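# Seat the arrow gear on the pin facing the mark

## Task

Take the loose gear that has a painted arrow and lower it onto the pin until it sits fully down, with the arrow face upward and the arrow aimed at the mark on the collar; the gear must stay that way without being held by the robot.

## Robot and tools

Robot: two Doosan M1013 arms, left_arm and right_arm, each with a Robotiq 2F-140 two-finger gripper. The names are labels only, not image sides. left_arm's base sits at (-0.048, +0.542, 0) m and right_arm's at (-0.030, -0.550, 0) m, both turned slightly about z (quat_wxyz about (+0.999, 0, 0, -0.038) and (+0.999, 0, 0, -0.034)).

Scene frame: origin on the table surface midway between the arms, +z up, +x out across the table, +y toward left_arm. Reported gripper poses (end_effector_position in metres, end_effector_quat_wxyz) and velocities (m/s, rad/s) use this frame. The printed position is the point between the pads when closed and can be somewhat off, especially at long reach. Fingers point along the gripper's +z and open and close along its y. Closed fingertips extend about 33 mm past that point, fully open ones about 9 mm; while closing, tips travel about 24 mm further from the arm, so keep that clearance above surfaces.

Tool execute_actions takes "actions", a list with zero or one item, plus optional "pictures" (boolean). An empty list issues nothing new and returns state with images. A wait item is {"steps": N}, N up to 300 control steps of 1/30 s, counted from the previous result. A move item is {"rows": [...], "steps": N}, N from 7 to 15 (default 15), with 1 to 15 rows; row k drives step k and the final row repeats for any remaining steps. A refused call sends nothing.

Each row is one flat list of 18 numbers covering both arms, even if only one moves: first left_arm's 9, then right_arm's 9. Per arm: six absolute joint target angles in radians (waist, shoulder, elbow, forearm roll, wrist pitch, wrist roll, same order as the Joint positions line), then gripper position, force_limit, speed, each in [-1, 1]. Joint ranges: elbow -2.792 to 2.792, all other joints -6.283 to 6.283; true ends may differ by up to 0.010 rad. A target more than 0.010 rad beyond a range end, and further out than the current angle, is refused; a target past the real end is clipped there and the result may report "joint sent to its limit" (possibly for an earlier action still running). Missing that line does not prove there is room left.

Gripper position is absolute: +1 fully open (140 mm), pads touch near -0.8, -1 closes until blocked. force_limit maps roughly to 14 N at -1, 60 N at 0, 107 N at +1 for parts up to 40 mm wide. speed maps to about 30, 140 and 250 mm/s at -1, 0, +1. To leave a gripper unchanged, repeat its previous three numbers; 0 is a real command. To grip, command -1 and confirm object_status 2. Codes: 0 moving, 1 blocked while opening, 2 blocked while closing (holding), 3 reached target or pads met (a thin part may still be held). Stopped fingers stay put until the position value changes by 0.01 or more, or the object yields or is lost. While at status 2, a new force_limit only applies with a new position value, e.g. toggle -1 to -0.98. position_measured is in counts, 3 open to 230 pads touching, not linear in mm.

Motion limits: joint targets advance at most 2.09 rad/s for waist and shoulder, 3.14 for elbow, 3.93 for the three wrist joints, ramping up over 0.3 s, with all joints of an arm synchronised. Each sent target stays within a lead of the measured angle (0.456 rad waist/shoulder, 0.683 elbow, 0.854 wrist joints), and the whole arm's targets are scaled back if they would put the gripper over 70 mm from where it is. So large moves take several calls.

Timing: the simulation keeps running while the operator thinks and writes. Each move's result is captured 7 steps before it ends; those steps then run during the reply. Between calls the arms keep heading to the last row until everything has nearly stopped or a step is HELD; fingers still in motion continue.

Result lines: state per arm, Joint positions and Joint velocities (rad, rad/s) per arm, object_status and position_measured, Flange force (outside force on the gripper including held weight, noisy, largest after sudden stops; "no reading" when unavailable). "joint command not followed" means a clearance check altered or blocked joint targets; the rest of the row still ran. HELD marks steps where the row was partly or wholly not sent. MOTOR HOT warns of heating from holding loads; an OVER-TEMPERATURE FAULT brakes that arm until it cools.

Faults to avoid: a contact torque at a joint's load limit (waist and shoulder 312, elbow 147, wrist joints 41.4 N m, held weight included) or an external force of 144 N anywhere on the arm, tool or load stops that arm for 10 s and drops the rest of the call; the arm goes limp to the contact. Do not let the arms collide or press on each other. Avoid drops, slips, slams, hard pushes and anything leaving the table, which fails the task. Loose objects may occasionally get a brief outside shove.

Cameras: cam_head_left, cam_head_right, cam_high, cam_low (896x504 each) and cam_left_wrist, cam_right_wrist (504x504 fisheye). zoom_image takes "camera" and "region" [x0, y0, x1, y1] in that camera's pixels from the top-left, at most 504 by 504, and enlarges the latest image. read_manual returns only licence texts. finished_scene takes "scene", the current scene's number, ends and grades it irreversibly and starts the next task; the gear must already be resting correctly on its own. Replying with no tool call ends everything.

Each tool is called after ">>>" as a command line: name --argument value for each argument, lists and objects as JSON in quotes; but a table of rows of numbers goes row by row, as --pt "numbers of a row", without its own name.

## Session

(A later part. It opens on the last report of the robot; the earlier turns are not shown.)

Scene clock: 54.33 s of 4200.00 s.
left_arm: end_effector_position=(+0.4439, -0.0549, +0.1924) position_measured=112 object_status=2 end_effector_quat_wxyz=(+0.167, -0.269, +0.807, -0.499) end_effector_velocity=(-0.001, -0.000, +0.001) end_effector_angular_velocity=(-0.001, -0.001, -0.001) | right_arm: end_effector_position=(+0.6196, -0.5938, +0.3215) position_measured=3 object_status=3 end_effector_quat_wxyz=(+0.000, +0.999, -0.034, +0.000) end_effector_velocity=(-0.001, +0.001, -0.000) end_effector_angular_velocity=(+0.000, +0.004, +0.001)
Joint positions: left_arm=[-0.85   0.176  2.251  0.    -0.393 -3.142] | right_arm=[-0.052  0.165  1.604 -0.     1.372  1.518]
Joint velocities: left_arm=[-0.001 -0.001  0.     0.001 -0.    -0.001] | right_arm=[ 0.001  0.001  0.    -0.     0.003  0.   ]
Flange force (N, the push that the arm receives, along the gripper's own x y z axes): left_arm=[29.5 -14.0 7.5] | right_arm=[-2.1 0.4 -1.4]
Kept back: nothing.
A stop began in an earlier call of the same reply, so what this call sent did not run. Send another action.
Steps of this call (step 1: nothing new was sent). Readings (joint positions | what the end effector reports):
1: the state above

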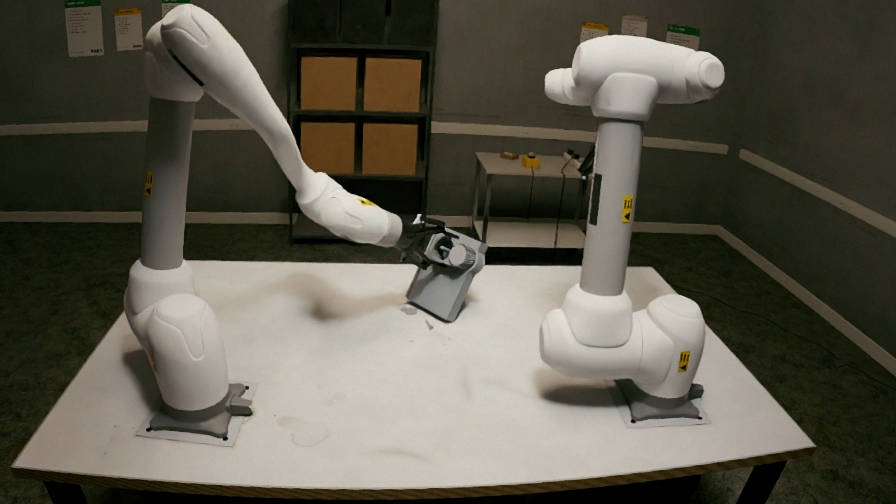

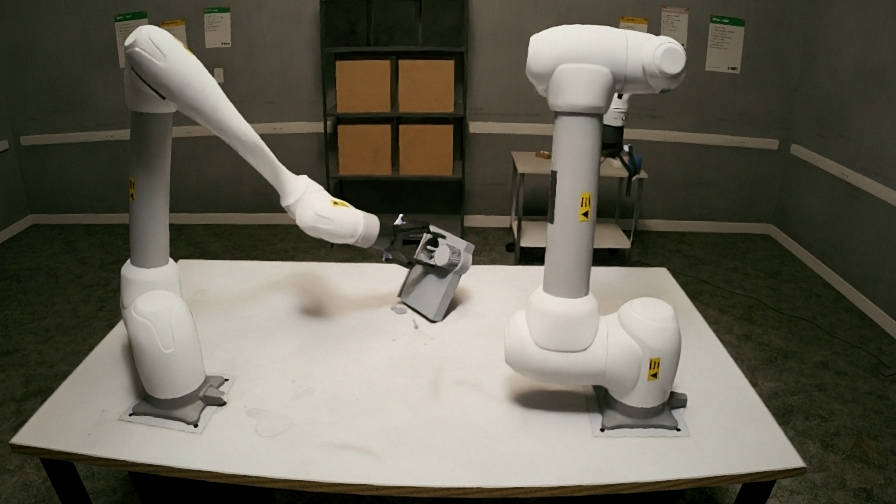

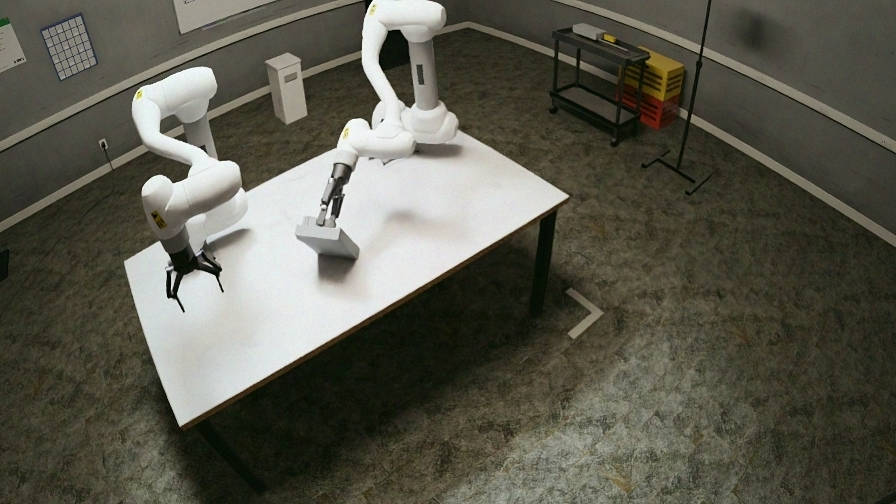

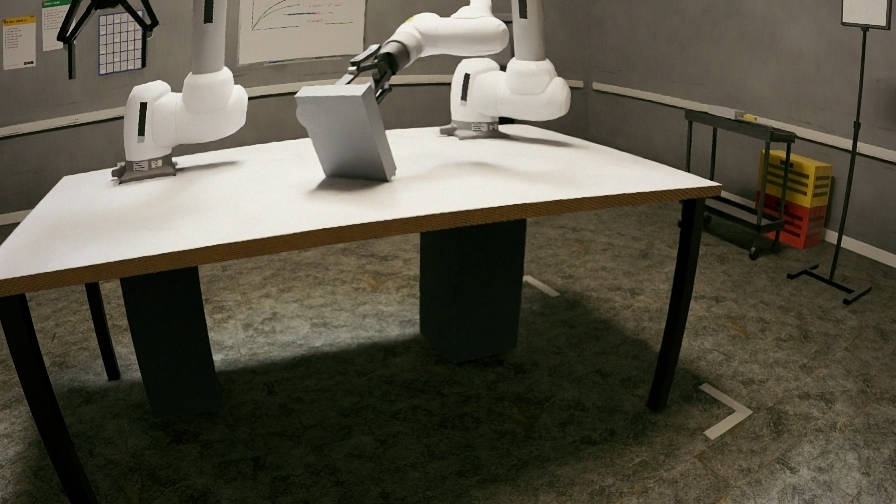

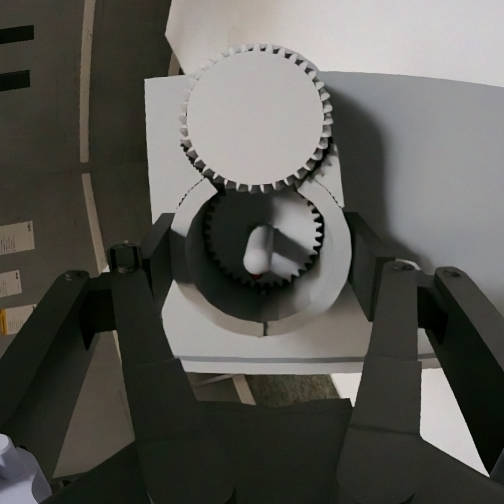

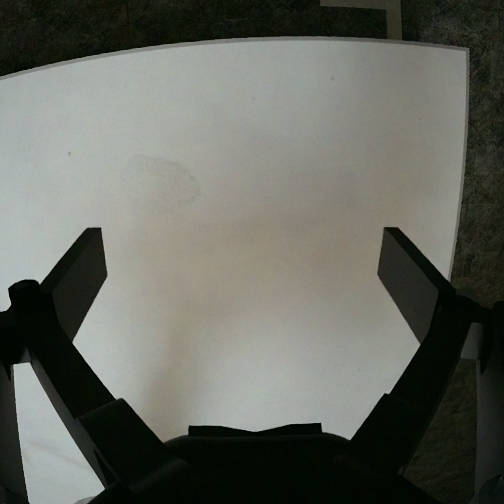

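>>> execute_actions --actions '[{"rows":[[-0.8503,0.1766,2.256,0,-0.408,-3.1416,-1,1,-0.5,-0.052,0.165,1.604,0,1.372,1.518,1,0,0],[-0.8503,0.1765,2.264,0,-0.4267,-3.1416,-1,1,-0.5,-0.052,0.165,1.604,0,1.372,1.518,1,0,0],[-0.8503,0.1766,2.2726,0,-0.4468,-3.1416,-1,1,-0.5,-0.052,0.165,1.604,0,1.372,1.518,1,0,0],[-0.8503,0.1768,2.2812,0,-0.4669,-3.1416,-1,1,-0.5,-0.052,0.165,1.604,0,1.372,1.518,1,0,0],[-0.8503,0.1775,2.2896,0,-0.4873,-3.1416,-1,1,-0.5,-0.052,0.165,1.604,0,1.372,1.518,1,0,0],[-0.8503,0.1784,2.2979,0,-0.5077,-3.1416,-1,1,-0.5,-0.052,0.165,1.604,0,1.372,1.518,1,0,0],[-0.8503,0.1794,2.3062,0,-0.5281,-3.1416,-1,1,-0.5,-0.052,0.165,1.604,0,1.372,1.518,1,0,0],[-0.8503,0.1805,2.3145,0,-0.5485,-3.1416,-1,1,-0.5,-0.052,0.165,1.604,0,1.372,1.518,1,0,0]]}]'

>>> execute_actions --actions '[{"steps":8}]'

Scene clock: 55.10 s of 4200.00 s.
left_arm: end_effector_position=(+0.4375, -0.0464, +0.1940) position_measured=112 object_status=2 end_effector_quat_wxyz=(+0.175, -0.264, +0.791, -0.524) end_effector_velocity=(-0.035, +0.048, +0.004) end_effector_angular_velocity=(-0.259, -0.195, +0.001) | right_arm: end_effector_position=(+0.6196, -0.5938, +0.3215) position_measured=3 object_status=3 end_effector_quat_wxyz=(+0.000, +0.999, -0.034, +0.000) end_effector_velocity=(-0.000, +0.000, -0.000) end_effector_angular_velocity=(+0.000, +0.001, -0.000)
Joint positions: left_arm=[-0.85   0.178  2.297  0.    -0.504 -3.142] | right_arm=[-0.052  0.165  1.604 -0.     1.372  1.518]
Joint velocities: left_arm=[ 0.001  0.027  0.242  0.    -0.593  0.001] | right_arm=[-0.    -0.     0.001  0.     0.001  0.   ]
Flange force (N, the push that the arm receives, along the gripper's own x y z axes): left_arm=[31.6 -7.2 -13.9] | right_arm=[-2.0 2.1 -2.1]
Steps of this call (steps 1 to 15: nothing new was sent; steps 16 to 23: the first 8 steps of this action). Readings (joint positions | what the end effector reports):
16: left_arm=[-0.850 0.176 2.251 0.000 -0.393 -3.142] | right_arm=[-0.052 0.165 1.604 -0.000 1.372 1.518] | left_arm position_measured=112 object_status=2 | right_arm position_measured=3 object_status=3
17: left_arm=[-0.850 0.176 2.252 0.000 -0.399 -3.142] | right_arm=[-0.052 0.165 1.604 -0.000 1.372 1.518] | left_arm position_measured=112 object_status=2 | right_arm position_measured=3 object_status=3
19: left_arm=[-0.850 0.176 2.264 0.000 -0.427 -3.142] | right_arm=[-0.052 0.165 1.604 -0.000 1.372 1.518] | left_arm position_measured=112 object_status=2 | right_arm position_measured=3 object_status=3
23: the state above

Scene clock: 55.37 s of 4200.00 s.
left_arm: end_effector_position=(+0.4348, -0.0427, +0.1943) position_measured=112 object_status=2 end_effector_quat_wxyz=(+0.178, -0.262, +0.784, -0.534) end_effector_velocity=(-0.001, +0.001, -0.002) end_effector_angular_velocity=(+0.001, +0.002, +0.001) | right_arm: end_effector_position=(+0.6196, -0.5938, +0.3215) position_measured=3 object_status=3 end_effector_quat_wxyz=(+0.000, +0.999, -0.034, +0.000) end_effector_velocity=(+0.000, -0.000, +0.000) end_effector_angular_velocity=(-0.001, -0.001, -0.000)
Joint positions: left_arm=[-0.85   0.18   2.314  0.    -0.548 -3.142] | right_arm=[-0.052  0.165  1.604 -0.     1.372  1.518]
Joint velocities: left_arm=[-0.     0.001  0.002 -0.    -0.    -0.001] | right_arm=[-0.    -0.    -0.    -0.001 -0.     0.   ]
Flange force (N, the push that the arm receives, along the gripper's own x y z axes): left_arm=[34.2 -9.3 -17.6] | right_arm=[0.0 1.8 -2.4]
Kept back: nothing.
Steps of this call (steps 1 to 7: the last 7 steps of your previous action; step 8: the robot went on to your last target). Readings (joint positions | what the end effector reports):
1: left_arm=[-0.850 0.179 2.305 0.000 -0.524 -3.142] | right_arm=[-0.052 0.165 1.604 0.000 1.372 1.518] | left_arm position_measured=112 object_status=2 | right_arm position_measured=3 object_status=3
2: left_arm=[-0.850 0.180 2.311 0.000 -0.540 -3.142] | right_arm=[-0.052 0.165 1.604 -0.000 1.372 1.518] | left_arm position_measured=112 object_status=2 | right_arm position_measured=3 object_status=3
4: left_arm=[-0.850 0.180 2.314 0.000 -0.548 -3.142] | right_arm=[-0.052 0.165 1.604 -0.000 1.372 1.518] | left_arm position_measured=112 object_status=2 | right_arm position_measured=3 object_status=3
8: the state above

To 75°, offset to -.023.

>>> execute_actions --actions '[{"rows":[[-0.8503,0.1823,2.3225,0,-0.5703,-3.1416,-1,1,-0.5,-0.052,0.165,1.604,0,1.372,1.518,1,0,0],[-0.8503,0.184,2.3306,0,-0.592,-3.1416,-1,1,-0.5,-0.052,0.165,1.604,0,1.372,1.518,1,0,0],[-0.8503,0.1859,2.3386,0,-0.6133,-3.1416,-1,1,-0.5,-0.052,0.165,1.604,0,1.372,1.518,1,0,0],[-0.8503,0.1879,2.3466,0,-0.6346,-3.1416,-1,1,-0.5,-0.052,0.165,1.604,0,1.372,1.518,1,0,0],[-0.8503,0.1904,2.3543,0,-0.6564,-3.1416,-1,1,-0.5,-0.052,0.165,1.604,0,1.372,1.518,1,0,0],[-0.8503,0.1931,2.362,0,-0.6783,-3.1416,-1,1,-0.5,-0.052,0.165,1.604,0,1.372,1.518,1,0,0],[-0.8503,0.1959,2.3697,0,-0.7002,-3.1416,-1,1,-0.5,-0.052,0.165,1.604,0,1.372,1.518,1,0,0],[-0.8503,0.1989,2.3774,0,-0.7221,-3.1416,-1,1,-0.5,-0.052,0.165,1.604,0,1.372,1.518,1,0,0],[-0.8503,0.2023,2.3848,0,-0.7442,-3.1416,-1,1,-0.5,-0.052,0.165,1.604,0,1.372,1.518,1,0,0],[-0.8503,0.2058,2.3922,0,-0.7664,-3.1416,-1,1,-0.5,-0.052,0.165,1.604,0,1.372,1.518,1,0,0],[-0.8503,0.2095,2.3996,0,-0.7885,-3.1416,-1,1,-0.5,-0.052,0.165,1.604,0,1.372,1.518,1,0,0],[-0.8503,0.2133,2.407,0,-0.8107,-3.1416,-1,1,-0.5,-0.052,0.165,1.604,0,1.372,1.518,1,0,0]]}]'

>>> execute_actions --actions '[{"steps":10}]'

Scene clock: 56.07 s of 4200.00 s.
left_arm: end_effector_position=(+0.4279, -0.0334, +0.1950) position_measured=112 object_status=2 end_effector_quat_wxyz=(+0.187, -0.256, +0.766, -0.560) end_effector_velocity=(-0.037, +0.049, +0.001) end_effector_angular_velocity=(-0.265, -0.199, +0.000) | right_arm: end_effector_position=(+0.6196, -0.5938, +0.3215) position_measured=3 object_status=3 end_effector_quat_wxyz=(+0.000, +0.999, -0.034, +0.000) end_effector_velocity=(+0.001, +0.000, +0.000) end_effector_angular_velocity=(+0.000, -0.002, +0.000)
Joint positions: left_arm=[-0.85   0.193  2.36  -0.    -0.673 -3.142] | right_arm=[-0.052  0.165  1.604 -0.     1.372  1.518]
Joint velocities: left_arm=[-0.     0.077  0.228 -0.    -0.637 -0.   ] | right_arm=[ 0.     0.    -0.001  0.    -0.002 -0.   ]
Flange force (N, the push that the arm receives, along the gripper's own x y z axes): left_arm=[30.5 -0.4 -17.6] | right_arm=[-1.9 0.4 -2.1]
Steps of this call (steps 1 to 13: the robot went on to your last target; steps 14 to 21: the first 8 steps of this action). Readings (joint positions | what the end effector reports):
14: left_arm=[-0.850 0.181 2.315 0.000 -0.549 -3.142] | right_arm=[-0.052 0.165 1.604 -0.000 1.372 1.518] | left_arm position_measured=112 object_status=2 | right_arm position_measured=3 object_status=3
15: left_arm=[-0.850 0.181 2.317 -0.000 -0.556 -3.142] | right_arm=[-0.052 0.165 1.604 -0.000 1.372 1.518] | left_arm position_measured=112 object_status=2 | right_arm position_measured=3 object_status=3
17: left_arm=[-0.850 0.184 2.330 -0.000 -0.590 -3.142] | right_arm=[-0.052 0.165 1.604 -0.000 1.372 1.518] | left_arm position_measured=112 object_status=2 | right_arm position_measured=3 object_status=3
21: the state above

Scene clock: 56.40 s of 4200.00 s.
left_arm: end_effector_position=(+0.4200, -0.0229, +0.1950) position_measured=112 object_status=2 end_effector_quat_wxyz=(+0.196, -0.249, +0.746, -0.586) end_effector_velocity=(-0.000, -0.000, +0.000) end_effector_angular_velocity=(-0.002, -0.001, +0.000) | right_arm: end_effector_position=(+0.6196, -0.5938, +0.3215) position_measured=3 object_status=3 end_effector_quat_wxyz=(+0.000, +0.999, -0.034, +0.000) end_effector_velocity=(-0.000, +0.001, -0.000) end_effector_angular_velocity=(-0.000, +0.001, +0.001)
Joint positions: left_arm=[-0.85   0.213  2.407 -0.    -0.81  -3.142] | right_arm=[-0.052  0.165  1.604 -0.     1.372  1.518]
Joint velocities: left_arm=[-0.     0.001  0.    -0.001 -0.003  0.   ] | right_arm=[ 0.001  0.     0.001 -0.     0.    -0.   ]
Flange force (N, the push that the arm receives, along the gripper's own x y z axes): left_arm=[33.5 15.4 -6.9] | right_arm=[0.3 0.7 -2.2]
Kept back: nothing.
Steps of this call (steps 1 to 7: the last 7 steps of your previous action; steps 8 to 10: the robot went on to your last target). Readings (joint positions | what the end effector reports):
1: left_arm=[-0.850 0.195 2.368 -0.000 -0.695 -3.142] | right_arm=[-0.052 0.165 1.604 -0.000 1.372 1.518] | left_arm position_measured=112 object_status=2 | right_arm position_measured=3 object_status=3
2: left_arm=[-0.850 0.198 2.376 -0.000 -0.717 -3.142] | right_arm=[-0.052 0.165 1.604 -0.000 1.372 1.518] | left_arm position_measured=112 object_status=2 | right_arm position_measured=3 object_status=3
4: left_arm=[-0.850 0.205 2.390 -0.000 -0.761 -3.142] | right_arm=[-0.052 0.165 1.604 0.000 1.372 1.518] | left_arm position_measured=112 object_status=2 | right_arm position_measured=3 object_status=3
8: left_arm=[-0.850 0.213 2.407 -0.000 -0.810 -3.142] | right_arm=[-0.052 0.165 1.604 -0.000 1.372 1.518] | left_arm position_measured=112 object_status=2 | right_arm position_measured=3 object_status=3
10: the state above

>>> execute_actions --actions '[]'

Scene clock: 57.23 s of 4200.00 s.
left_arm: end_effector_position=(+0.4200, -0.0229, +0.1950) position_measured=112 object_status=2 end_effector_quat_wxyz=(+0.196, -0.249, +0.746, -0.586) end_effector_velocity=(+0.000, +0.000, -0.001) end_effector_angular_velocity=(+0.001, +0.000, +0.001) | right_arm: end_effector_position=(+0.6196, -0.5938, +0.3215) position_measured=3 object_status=3 end_effector_quat_wxyz=(+0.000, +0.999, -0.034, +0.000) end_effector_velocity=(-0.000, +0.000, +0.000) end_effector_angular_velocity=(-0.001, +0.000, +0.001)
Joint positions: left_arm=[-0.85   0.213  2.407 -0.    -0.811 -3.142] | right_arm=[-0.052  0.165  1.604 -0.     1.372  1.518]
Joint velocities: left_arm=[-0.     0.001 -0.    -0.001  0.001  0.001] | right_arm=[ 0.001  0.    -0.    -0.001  0.001  0.   ]
Flange force (N, the push that the arm receives, along the gripper's own x y z axes): left_arm=[30.4 19.1 -4.9] | right_arm=[-1.0 1.6 -2.7]
Kept back: nothing.
Steps of this call (steps 1 to 25: the robot went on to your last target). Readings (joint positions | what the end effector reports):
1: left_arm=[-0.850 0.213 2.407 -0.000 -0.811 -3.142] | right_arm=[-0.052 0.165 1.604 -0.000 1.372 1.518] | left_arm position_measured=112 object_status=2 | right_arm position_measured=3 object_status=3
2: left_arm=[-0.850 0.213 2.407 -0.000 -0.811 -3.142] | right_arm=[-0.052 0.165 1.604 -0.000 1.372 1.518] | left_arm position_measured=112 object_status=2 | right_arm position_measured=3 object_status=3
4: left_arm=[-0.850 0.213 2.407 -0.000 -0.811 -3.142] | right_arm=[-0.052 0.165 1.604 -0.000 1.372 1.518] | left_arm position_measured=112 object_status=2 | right_arm position_measured=3 object_status=3
8: left_arm=[-0.850 0.213 2.407 -0.000 -0.811 -3.142] | right_arm=[-0.052 0.165 1.604 -0.000 1.372 1.518] | left_arm position_measured=112 object_status=2 | right_arm position_measured=3 object_status=3
25: the state above

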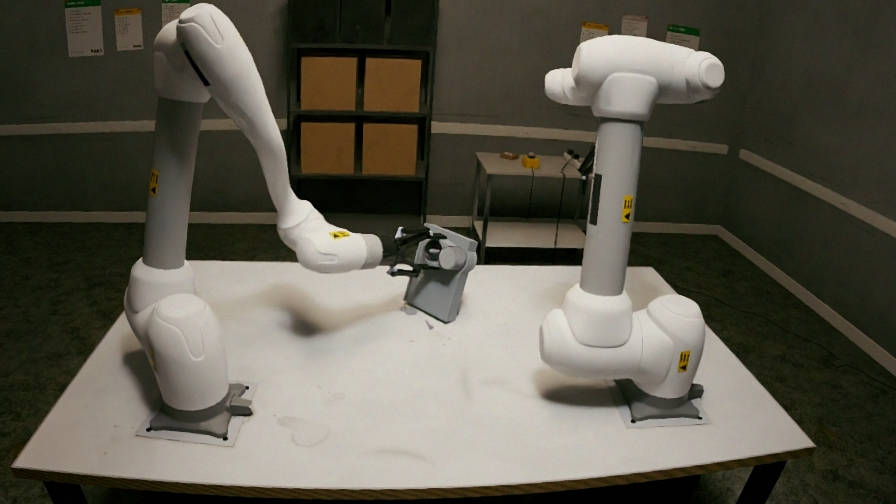

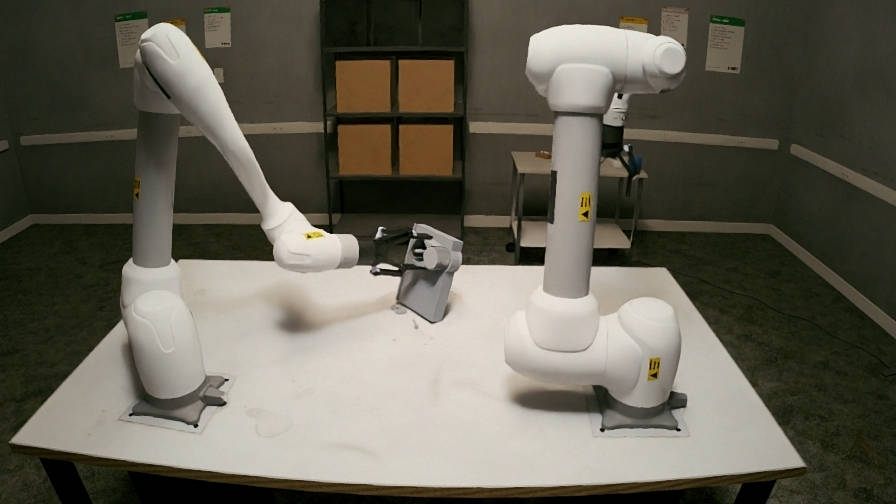

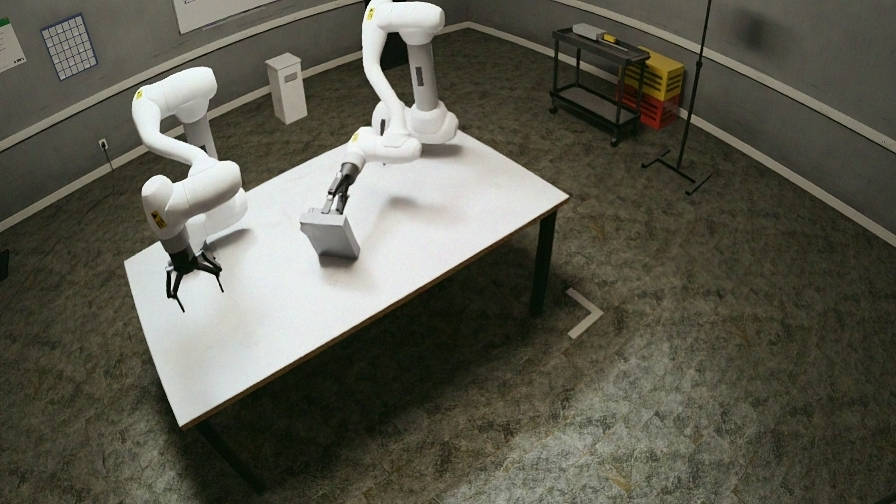

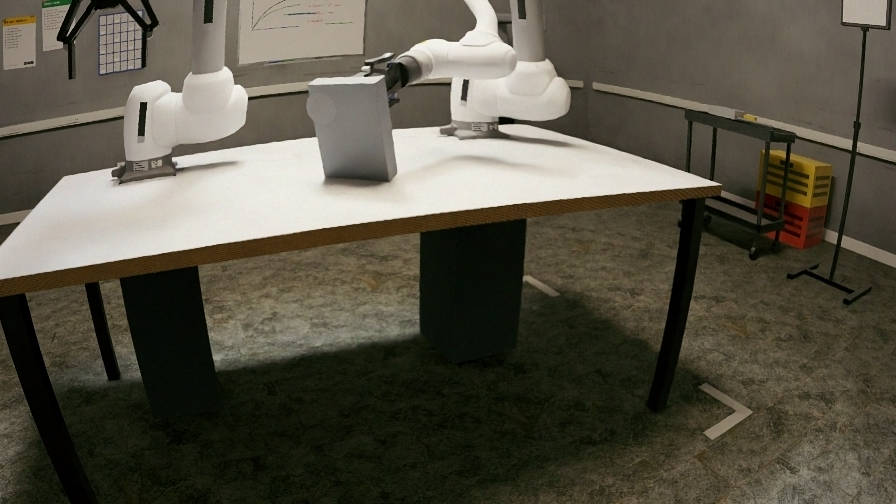

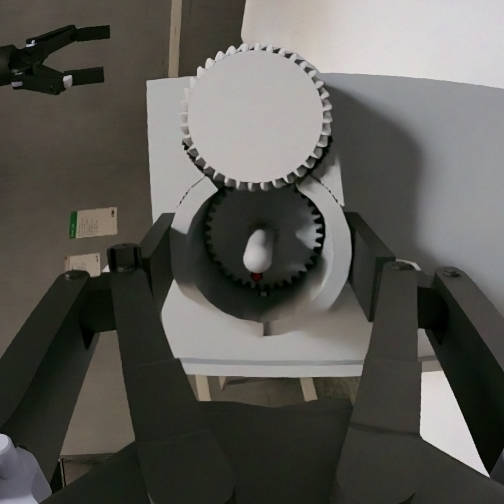

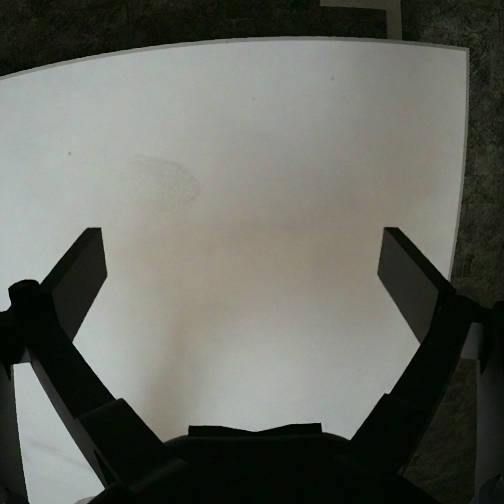

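>>> execute_actions --actions '[{"rows":[[-0.8503,0.218,2.414,0,-0.834,-3.1416,-1,1,-0.5,-0.052,0.165,1.604,0,1.372,1.518,1,0,0],[-0.8503,0.223,2.421,0,-0.857,-3.1416,-1,1,-0.5,-0.052,0.165,1.604,0,1.372,1.518,1,0,0],[-0.8503,0.228,2.428,0,-0.880,-3.1416,-1,1,-0.5,-0.052,0.165,1.604,0,1.372,1.518,1,0,0],[-0.8503,0.2326,2.4354,0,-0.903,-3.1416,-1,1,-0.5,-0.052,0.165,1.604,0,1.372,1.518,1,0,0],[-0.8503,0.2386,2.442,0,-0.926,-3.1416,-1,1,-0.5,-0.052,0.165,1.604,0,1.372,1.518,1,0,0],[-0.8503,0.2446,2.4486,0,-0.95,-3.1416,-1,1,-0.5,-0.052,0.165,1.604,0,1.372,1.518,1,0,0],[-0.8503,0.2506,2.4552,0,-0.974,-3.1416,-1,1,-0.5,-0.052,0.165,1.604,0,1.372,1.518,1,0,0],[-0.8503,0.2566,2.4618,0,-0.997,-3.1416,-1,1,-0.5,-0.052,0.165,1.604,0,1.372,1.518,1,0,0],[-0.8503,0.2638,2.4678,0,-1.021,-3.1416,-1,1,-0.5,-0.052,0.165,1.604,0,1.372,1.518,1,0,0],[-0.8503,0.271,2.4738,0,-1.045,-3.1416,-1,1,-0.5,-0.052,0.165,1.604,0,1.372,1.518,1,0,0],[-0.8503,0.2782,2.4798,0,-1.069,-3.1416,-1,1,-0.5,-0.052,0.165,1.604,0,1.372,1.518,1,0,0],[-0.8503,0.2854,2.4859,0,-1.0936,-3.1416,-1,1,-0.5,-0.052,0.165,1.604,0,1.372,1.518,1,0,0]],"steps":15}]'

>>> execute_actions --actions '[{"steps":15}]' --pictures true

>>> zoom_image --camera "cam_head_left" --region '[340,200,520,350]'

Scene clock: 58.13 s of 4200.00 s.
left_arm: end_effector_position=(+0.4128, -0.0134, +0.1936) position_measured=112 object_status=2 end_effector_quat_wxyz=(+0.203, -0.243, +0.727, -0.610) end_effector_velocity=(-0.037, +0.049, -0.011) end_effector_angular_velocity=(-0.254, -0.191, -0.000) | right_arm: end_effector_position=(+0.6196, -0.5938, +0.3215) position_measured=3 object_status=3 end_effector_quat_wxyz=(+0.000, +0.999, -0.034, +0.000) end_effector_velocity=(-0.001, -0.000, -0.001) end_effector_angular_velocity=(-0.000, +0.002, -0.000)
Joint positions: left_arm=[-0.85   0.243  2.447  0.    -0.944 -3.142] | right_arm=[-0.052  0.165  1.604 -0.     1.372  1.518]
Joint velocities: left_arm=[ 0.001  0.173  0.193  0.001 -0.685 -0.   ] | right_arm=[-0.    -0.     0.001 -0.     0.001  0.   ]
Flange force (N, the push that the arm receives, along the gripper's own x y z axes): left_arm=[40.9 3.1 -13.7] | right_arm=[-0.4 4.2 -2.7]
Steps of this call (steps 1 to 15: the robot went on to your last target; steps 16 to 19: nothing new was sent; steps 20 to 27: the first 8 steps of this action). Readings (joint positions | what the end effector reports):
20: left_arm=[-0.850 0.213 2.407 -0.000 -0.811 -3.142] | right_arm=[-0.052 0.165 1.604 -0.000 1.372 1.518] | left_arm position_measured=112 object_status=2 | right_arm position_measured=3 object_status=3
21: left_arm=[-0.850 0.215 2.409 0.000 -0.818 -3.142] | right_arm=[-0.052 0.165 1.604 -0.000 1.372 1.518] | left_arm position_measured=112 object_status=2 | right_arm position_measured=3 object_status=3
23: left_arm=[-0.850 0.222 2.420 0.000 -0.854 -3.142] | right_arm=[-0.052 0.165 1.604 0.000 1.372 1.518] | left_arm position_measured=112 object_status=2 | right_arm position_measured=3 object_status=3
27: the state above

Scene clock: 58.63 s of 4200.00 s.
left_arm: end_effector_position=(+0.4048, -0.0028, +0.1909) position_measured=112 object_status=2 end_effector_quat_wxyz=(+0.212, -0.235, +0.706, -0.634) end_effector_velocity=(-0.000, +0.000, +0.000) end_effector_angular_velocity=(-0.001, +0.000, -0.000) | right_arm: end_effector_position=(+0.6196, -0.5938, +0.3215) position_measured=3 object_status=3 end_effector_quat_wxyz=(+0.000, +0.999, -0.034, +0.000) end_effector_velocity=(-0.000, -0.000, +0.000) end_effector_angular_velocity=(+0.000, +0.001, -0.000)
Joint positions: left_arm=[-0.85   0.285  2.486  0.    -1.094 -3.142] | right_arm=[-0.052  0.165  1.604 -0.     1.372  1.518]
Joint velocities: left_arm=[-0.001 -0.     0.001 -0.    -0.001 -0.001] | right_arm=[-0.    -0.    -0.     0.     0.002  0.   ]
Flange force (N, the push that the arm receives, along the gripper's own x y z axes): left_arm=[40.7 -6.2 -16.3] | right_arm=[1.7 3.2 -3.2]
Kept back: nothing.
Steps of this call (steps 1 to 7: the last 7 steps of your previous action; steps 8 to 15: the robot went on to your last target). Readings (joint positions | what the end effector reports):
1: left_arm=[-0.850 0.249 2.453 0.000 -0.967 -3.142] | right_arm=[-0.052 0.165 1.604 -0.000 1.372 1.518] | left_arm position_measured=112 object_status=2 | right_arm position_measured=3 object_status=3
2: left_arm=[-0.850 0.255 2.460 0.000 -0.991 -3.142] | right_arm=[-0.052 0.165 1.604 -0.000 1.372 1.518] | left_arm position_measured=112 object_status=2 | right_arm position_measured=3 object_status=3
4: left_arm=[-0.850 0.269 2.472 0.000 -1.038 -3.142] | right_arm=[-0.052 0.165 1.604 -0.000 1.372 1.518] | left_arm position_measured=112 object_status=2 | right_arm position_measured=3 object_status=3
8: left_arm=[-0.850 0.285 2.486 0.000 -1.093 -3.142] | right_arm=[-0.052 0.165 1.604 -0.000 1.372 1.518] | left_arm position_measured=112 object_status=2 | right_arm position_measured=3 object_status=3
15: the state above

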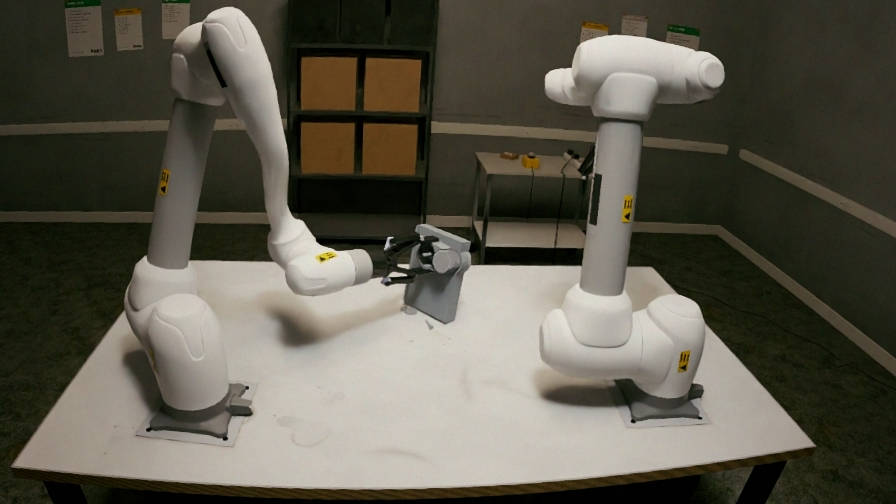

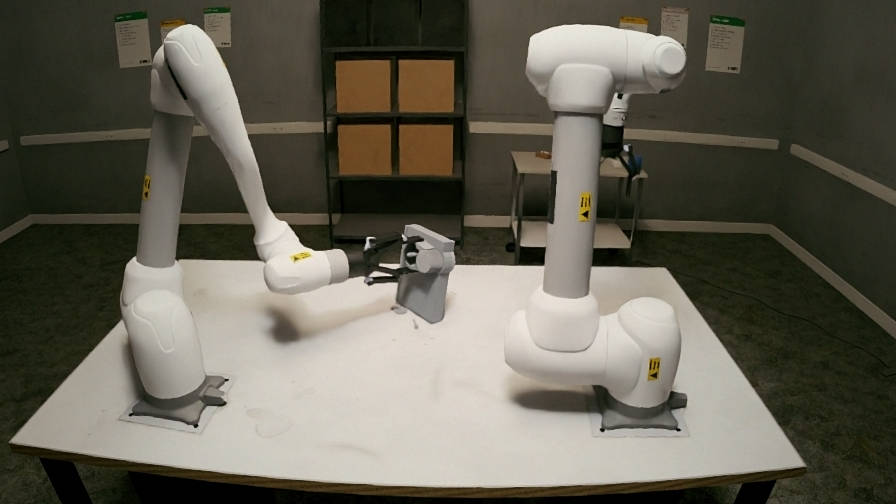

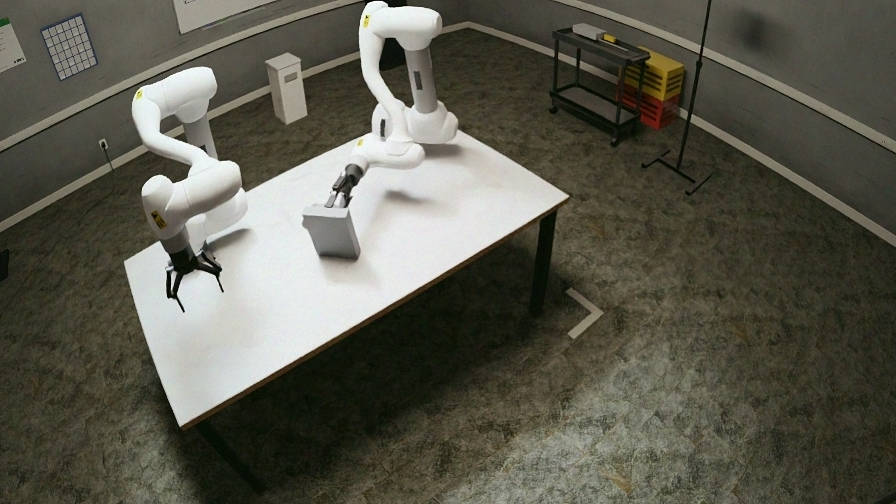

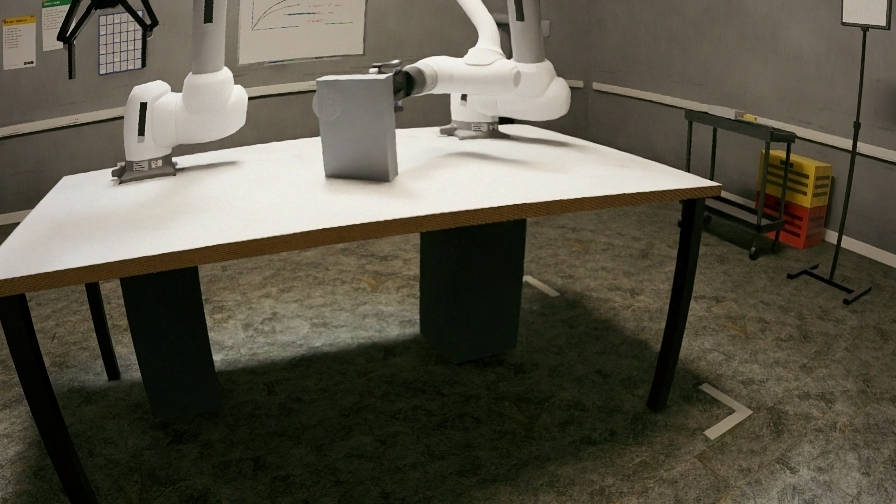

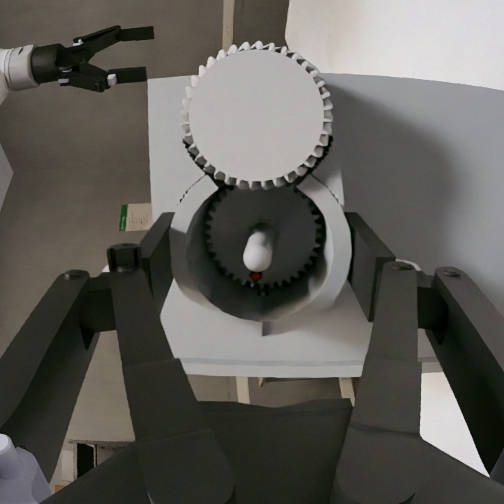

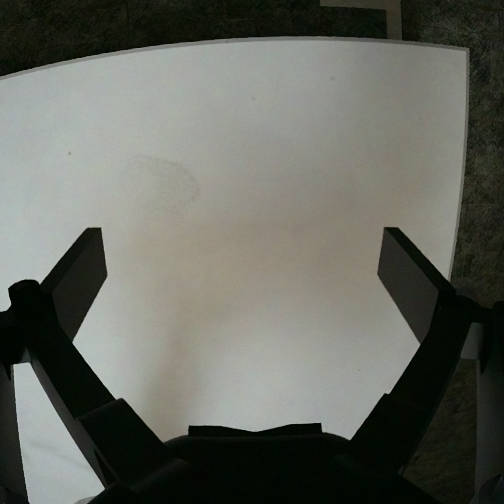

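Region (340, 200, 520, 350) of cam_head_left's 896x504 image, scaled by 2.800, with more detail than that image has.

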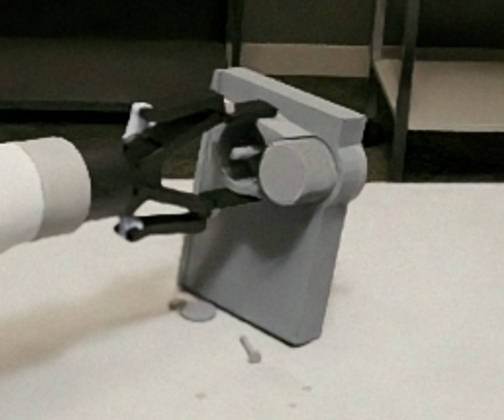

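>>> execute_actions --actions '[{"rows":[[-0.8503,0.2938,2.4914,0,-1.119,-3.1416,-1,1,-0.5,-0.052,0.165,1.604,0,1.372,1.518,1,0,0],[-0.8503,0.3022,2.4969,0,-1.145,-3.1416,-1,1,-0.5,-0.052,0.165,1.604,0,1.372,1.518,1,0,0],[-0.8503,0.3107,2.5024,0,-1.170,-3.1416,-1,1,-0.5,-0.052,0.165,1.604,0,1.372,1.518,1,0,0],[-0.8503,0.3191,2.5079,0,-1.196,-3.1416,-1,1,-0.5,-0.052,0.165,1.604,0,1.372,1.518,1,0,0],[-0.8503,0.3287,2.5128,0,-1.222,-3.1416,-1,1,-0.5,-0.052,0.165,1.604,0,1.372,1.518,1,0,0],[-0.8503,0.3384,2.5177,0,-1.248,-3.1416,-1,1,-0.5,-0.052,0.165,1.604,0,1.372,1.518,1,0,0],[-0.8503,0.348,2.5227,0,-1.274,-3.1416,-1,1,-0.5,-0.052,0.165,1.604,0,1.372,1.518,1,0,0],[-0.8503,0.3577,2.5276,0,-1.300,-3.1416,-1,1,-0.5,-0.052,0.165,1.604,0,1.372,1.518,1,0,0]],"steps":12}]'

>>> execute_actions --actions '[{"steps":15}]' --pictures true

>>> zoom_image --camera "cam_head_left" --region '[340,200,520,350]'

Scene clock: 59.90 s of 4200.00 s.
left_arm: end_effector_position=(+0.4016, +0.0017, +0.1897) position_measured=112 object_status=2 end_effector_quat_wxyz=(+0.215, -0.232, +0.695, -0.645) end_effector_velocity=(-0.035, +0.046, -0.012) end_effector_angular_velocity=(-0.251, -0.189, -0.000) | right_arm: end_effector_position=(+0.6196, -0.5938, +0.3215) position_measured=3 object_status=3 end_effector_quat_wxyz=(+0.000, +0.999, -0.034, +0.000) end_effector_velocity=(+0.001, -0.000, +0.000) end_effector_angular_velocity=(-0.001, -0.002, -0.000)
Joint positions: left_arm=[-0.85   0.309  2.501 -0.    -1.164 -3.142] | right_arm=[-0.052  0.165  1.604 -0.     1.372  1.518]
Joint velocities: left_arm=[-0.     0.239  0.152  0.    -0.705  0.   ] | right_arm=[-0.    -0.    -0.001 -0.    -0.001  0.   ]
Flange force (N, the push that the arm receives, along the gripper's own x y z axes): left_arm=[50.4 -7.9 -22.5] | right_arm=[0.2 1.6 -2.7]
Steps of this call (steps 1 to 15: the robot went on to your last target; steps 16 to 33: nothing new was sent; steps 34 to 38: the first 5 steps of this action). Readings (joint positions | what the end effector reports):
34: left_arm=[-0.850 0.285 2.486 -0.000 -1.094 -3.142] | right_arm=[-0.052 0.165 1.604 -0.000 1.372 1.518] | left_arm position_measured=112 object_status=2 | right_arm position_measured=3 object_status=3
35: left_arm=[-0.850 0.288 2.487 -0.000 -1.101 -3.142] | right_arm=[-0.052 0.165 1.604 -0.000 1.372 1.518] | left_arm position_measured=112 object_status=2 | right_arm position_measured=3 object_status=3
37: left_arm=[-0.850 0.301 2.496 -0.000 -1.140 -3.142] | right_arm=[-0.052 0.165 1.604 -0.000 1.372 1.518] | left_arm position_measured=112 object_status=2 | right_arm position_measured=3 object_status=3
38: the state above

Scene clock: 60.40 s of 4200.00 s.
left_arm: end_effector_position=(+0.3952, +0.0103, +0.1876) position_measured=112 object_status=2 end_effector_quat_wxyz=(+0.222, -0.226, +0.676, -0.666) end_effector_velocity=(+0.000, -0.001, +0.000) end_effector_angular_velocity=(-0.001, -0.001, -0.001) | right_arm: end_effector_position=(+0.6196, -0.5938, +0.3215) position_measured=3 object_status=3 end_effector_quat_wxyz=(+0.000, +0.999, -0.034, +0.000) end_effector_velocity=(+0.001, +0.001, +0.001) end_effector_angular_velocity=(+0.000, -0.002, +0.002)
Joint positions: left_arm=[-0.85   0.358  2.528 -0.    -1.3   -3.142] | right_arm=[-0.052  0.165  1.604 -0.     1.372  1.518]
Joint velocities: left_arm=[ 0.     0.001 -0.001  0.001 -0.001  0.   ] | right_arm=[ 0.002 -0.    -0.001  0.    -0.001  0.   ]
Flange force (N, the push that the arm receives, along the gripper's own x y z axes): left_arm=[24.2 40.4 -16.6] | right_arm=[-0.4 0.2 -1.9]
Kept back: nothing.
Steps of this call (steps 1 to 7: the last 7 steps of your previous action; steps 8 to 15: the robot went on to your last target). Readings (joint positions | what the end effector reports):
1: left_arm=[-0.850 0.317 2.506 -0.000 -1.188 -3.142] | right_arm=[-0.052 0.165 1.604 -0.000 1.372 1.518] | left_arm position_measured=112 object_status=2 | right_arm position_measured=3 object_status=3
2: left_arm=[-0.850 0.326 2.511 -0.000 -1.213 -3.142] | right_arm=[-0.052 0.165 1.604 -0.000 1.372 1.518] | left_arm position_measured=112 object_status=2 | right_arm position_measured=3 object_status=3
4: left_arm=[-0.850 0.345 2.521 -0.000 -1.264 -3.142] | right_arm=[-0.052 0.165 1.604 -0.000 1.372 1.518] | left_arm position_measured=112 object_status=2 | right_arm position_measured=3 object_status=3
8: left_arm=[-0.850 0.358 2.528 -0.000 -1.299 -3.142] | right_arm=[-0.052 0.165 1.604 0.000 1.372 1.518] | left_arm position_measured=112 object_status=2 | right_arm position_measured=3 object_status=3
15: the state above

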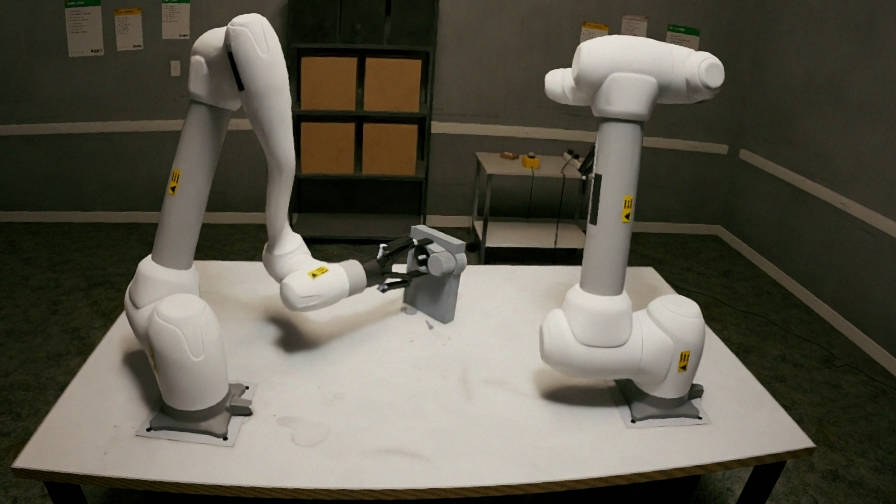

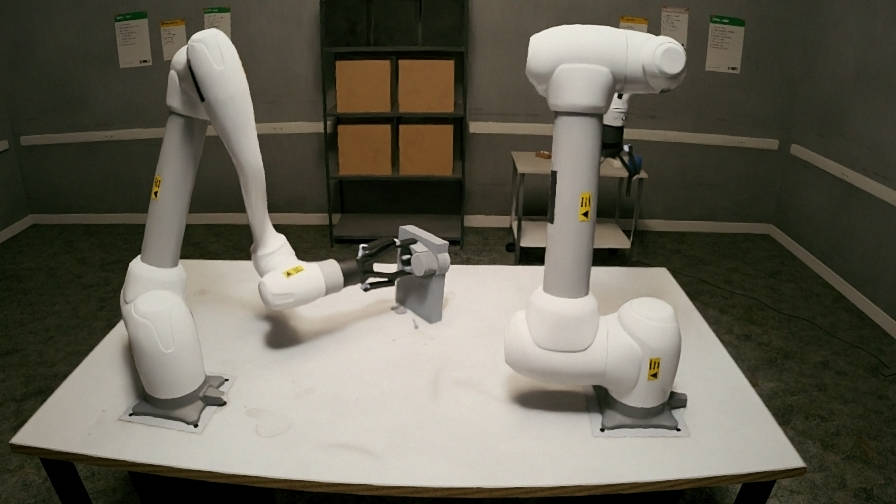

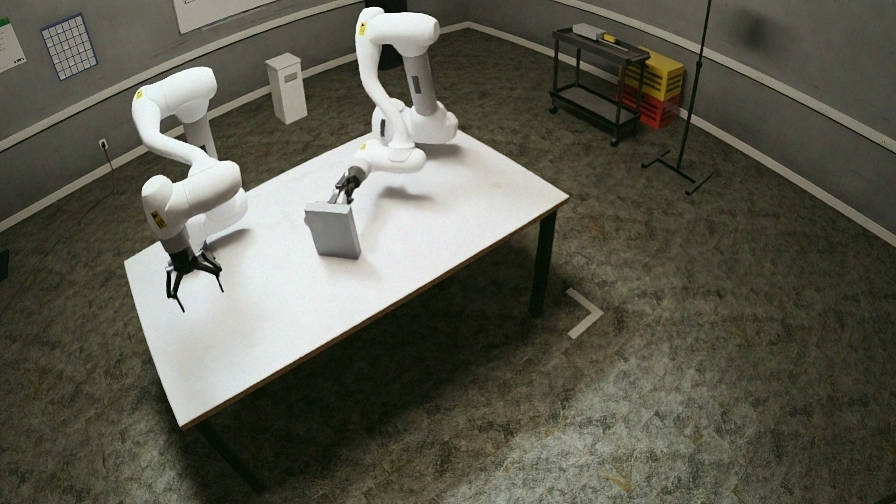

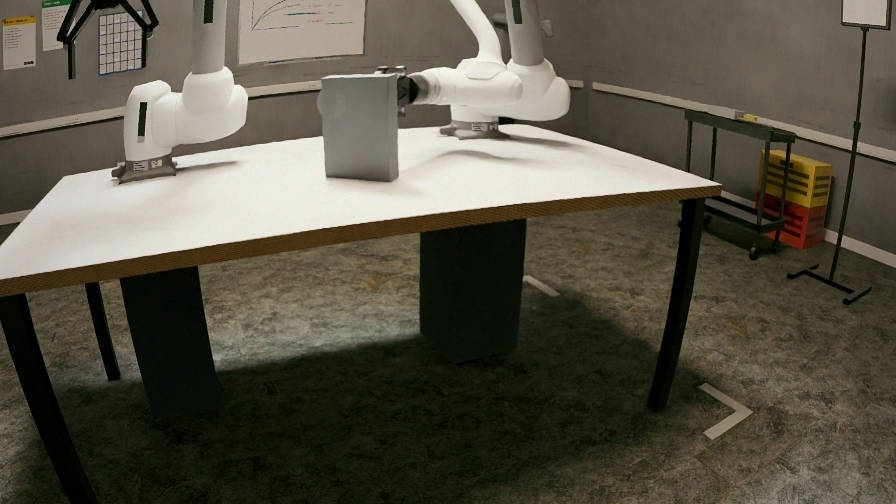

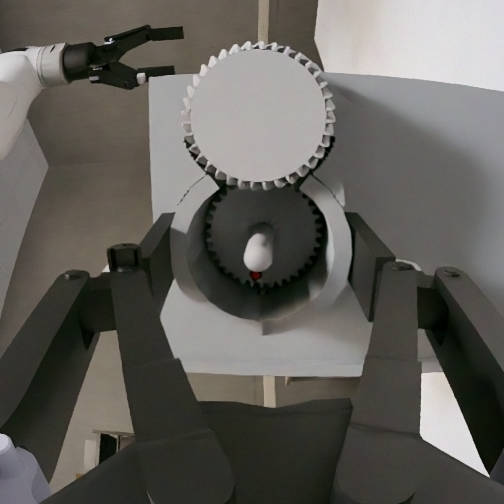

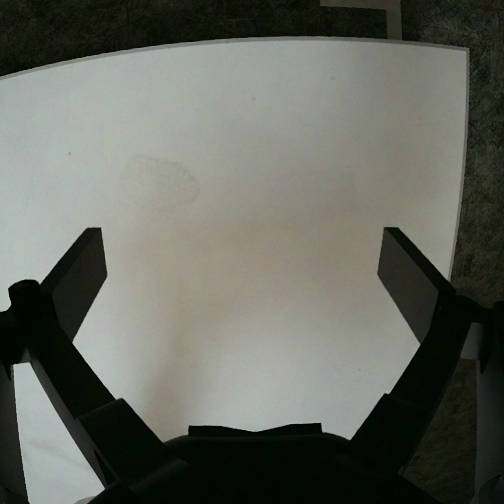

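Region (340, 200, 520, 350) of cam_head_left's 896x504 image, scaled by 2.800, with more detail than that image has.

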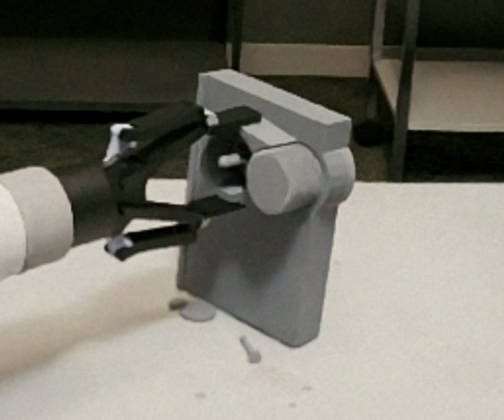

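Continue to 90°, then slowly open.

>>> execute_actions --actions '[{"rows":[[-0.8503,0.365,2.5305,0,-1.317,-3.1416,-1,1,-0.5,-0.052,0.165,1.604,0,1.372,1.518,1,0,0],[-0.8503,0.372,2.5335,0,-1.334,-3.1416,-1,1,-0.5,-0.052,0.165,1.604,0,1.372,1.518,1,0,0],[-0.8503,0.379,2.5365,0,-1.351,-3.1416,-1,1,-0.5,-0.052,0.165,1.604,0,1.372,1.518,1,0,0],[-0.8503,0.3865,2.5394,0,-1.368,-3.1416,-1,1,-0.5,-0.052,0.165,1.604,0,1.372,1.518,1,0,0],[-0.8503,0.394,2.5424,0,-1.385,-3.1416,-1,1,-0.5,-0.052,0.165,1.604,0,1.372,1.518,1,0,0],[-0.8503,0.401,2.5453,0,-1.402,-3.1416,-1,1,-0.5,-0.052,0.165,1.604,0,1.372,1.518,1,0,0]],"steps":12}]'

>>> execute_actions --actions '[{"steps":12}]'

Scene clock: 60.80 s of 4200.00 s.
left_arm: end_effector_position=(+0.3927, +0.0133, +0.1860) position_measured=112 object_status=2 end_effector_quat_wxyz=(+0.225, -0.223, +0.669, -0.673) end_effector_velocity=(-0.023, +0.032, -0.019) end_effector_angular_velocity=(-0.156, -0.118, +0.000) | right_arm: end_effector_position=(+0.6196, -0.5938, +0.3215) position_measured=3 object_status=3 end_effector_quat_wxyz=(+0.000, +0.999, -0.034, +0.000) end_effector_velocity=(-0.001, +0.001, -0.001) end_effector_angular_velocity=(+0.000, +0.002, +0.002)
Joint positions: left_arm=[-0.85   0.379  2.536  0.    -1.351 -3.142] | right_arm=[-0.052  0.165  1.604 -0.     1.372  1.518]
Joint velocities: left_arm=[ 0.002  0.207  0.083  0.002 -0.486  0.   ] | right_arm=[ 0.002  0.     0.002  0.     0.    -0.   ]
Flange force (N, the push that the arm receives, along the gripper's own x y z axes): left_arm=[29.2 20.0 -26.2] | right_arm=[-1.0 2.2 -2.3]
Steps of this call (steps 1 to 7: the robot went on to your last target; steps 8 to 12: the first 5 steps of this action). Readings (joint positions | what the end effector reports):
8: left_arm=[-0.850 0.358 2.528 -0.000 -1.300 -3.142] | right_arm=[-0.052 0.165 1.604 -0.000 1.372 1.518] | left_arm position_measured=112 object_status=2 | right_arm position_measured=3 object_status=3
9: left_arm=[-0.850 0.360 2.528 -0.000 -1.307 -3.142] | right_arm=[-0.052 0.165 1.604 -0.000 1.372 1.518] | left_arm position_measured=112 object_status=2 | right_arm position_measured=3 object_status=3
11: left_arm=[-0.850 0.372 2.533 0.000 -1.335 -3.142] | right_arm=[-0.052 0.165 1.604 -0.000 1.372 1.518] | left_arm position_measured=112 object_status=2 | right_arm position_measured=3 object_status=3
12: the state above

Scene clock: 61.20 s of 4200.00 s.
left_arm: end_effector_position=(+0.3901, +0.0169, +0.1838) position_measured=112 object_status=2 end_effector_quat_wxyz=(+0.227, -0.221, +0.662, -0.680) end_effector_velocity=(+0.000, +0.000, +0.000) end_effector_angular_velocity=(-0.000, +0.001, +0.000) | right_arm: end_effector_position=(+0.6196, -0.5938, +0.3215) position_measured=3 object_status=3 end_effector_quat_wxyz=(+0.000, +0.999, -0.034, +0.000) end_effector_velocity=(-0.000, -0.001, -0.000) end_effector_angular_velocity=(-0.000, +0.000, -0.001)
Joint positions: left_arm=[-0.85   0.401  2.545  0.    -1.402 -3.142] | right_arm=[-0.052  0.165  1.604  0.     1.372  1.518]
Joint velocities: left_arm=[ 0.001 -0.     0.     0.001 -0.    -0.001] | right_arm=[-0.001 -0.     0.    -0.     0.    -0.   ]
Flange force (N, the push that the arm receives, along the gripper's own x y z axes): left_arm=[36.9 -7.4 -25.2] | right_arm=[-0.8 2.5 -3.3]
Kept back: nothing.
Steps of this call (steps 1 to 7: the last 7 steps of your previous action; steps 8 to 12: the robot went on to your last target). Readings (joint positions | what the end effector reports):
1: left_arm=[-0.850 0.386 2.539 0.000 -1.368 -3.142] | right_arm=[-0.052 0.165 1.604 -0.000 1.372 1.518] | left_arm position_measured=112 object_status=2 | right_arm position_measured=3 object_status=3
2: left_arm=[-0.850 0.393 2.542 0.000 -1.385 -3.142] | right_arm=[-0.052 0.165 1.604 -0.000 1.372 1.518] | left_arm position_measured=112 object_status=2 | right_arm position_measured=3 object_status=3
4: left_arm=[-0.850 0.401 2.545 0.000 -1.402 -3.142] | right_arm=[-0.052 0.165 1.604 -0.000 1.372 1.518] | left_arm position_measured=112 object_status=2 | right_arm position_measured=3 object_status=3
8: left_arm=[-0.850 0.401 2.545 0.000 -1.402 -3.142] | right_arm=[-0.052 0.165 1.604 -0.000 1.372 1.518] | left_arm position_measured=112 object_status=2 | right_arm position_measured=3 object_status=3
12: the state above


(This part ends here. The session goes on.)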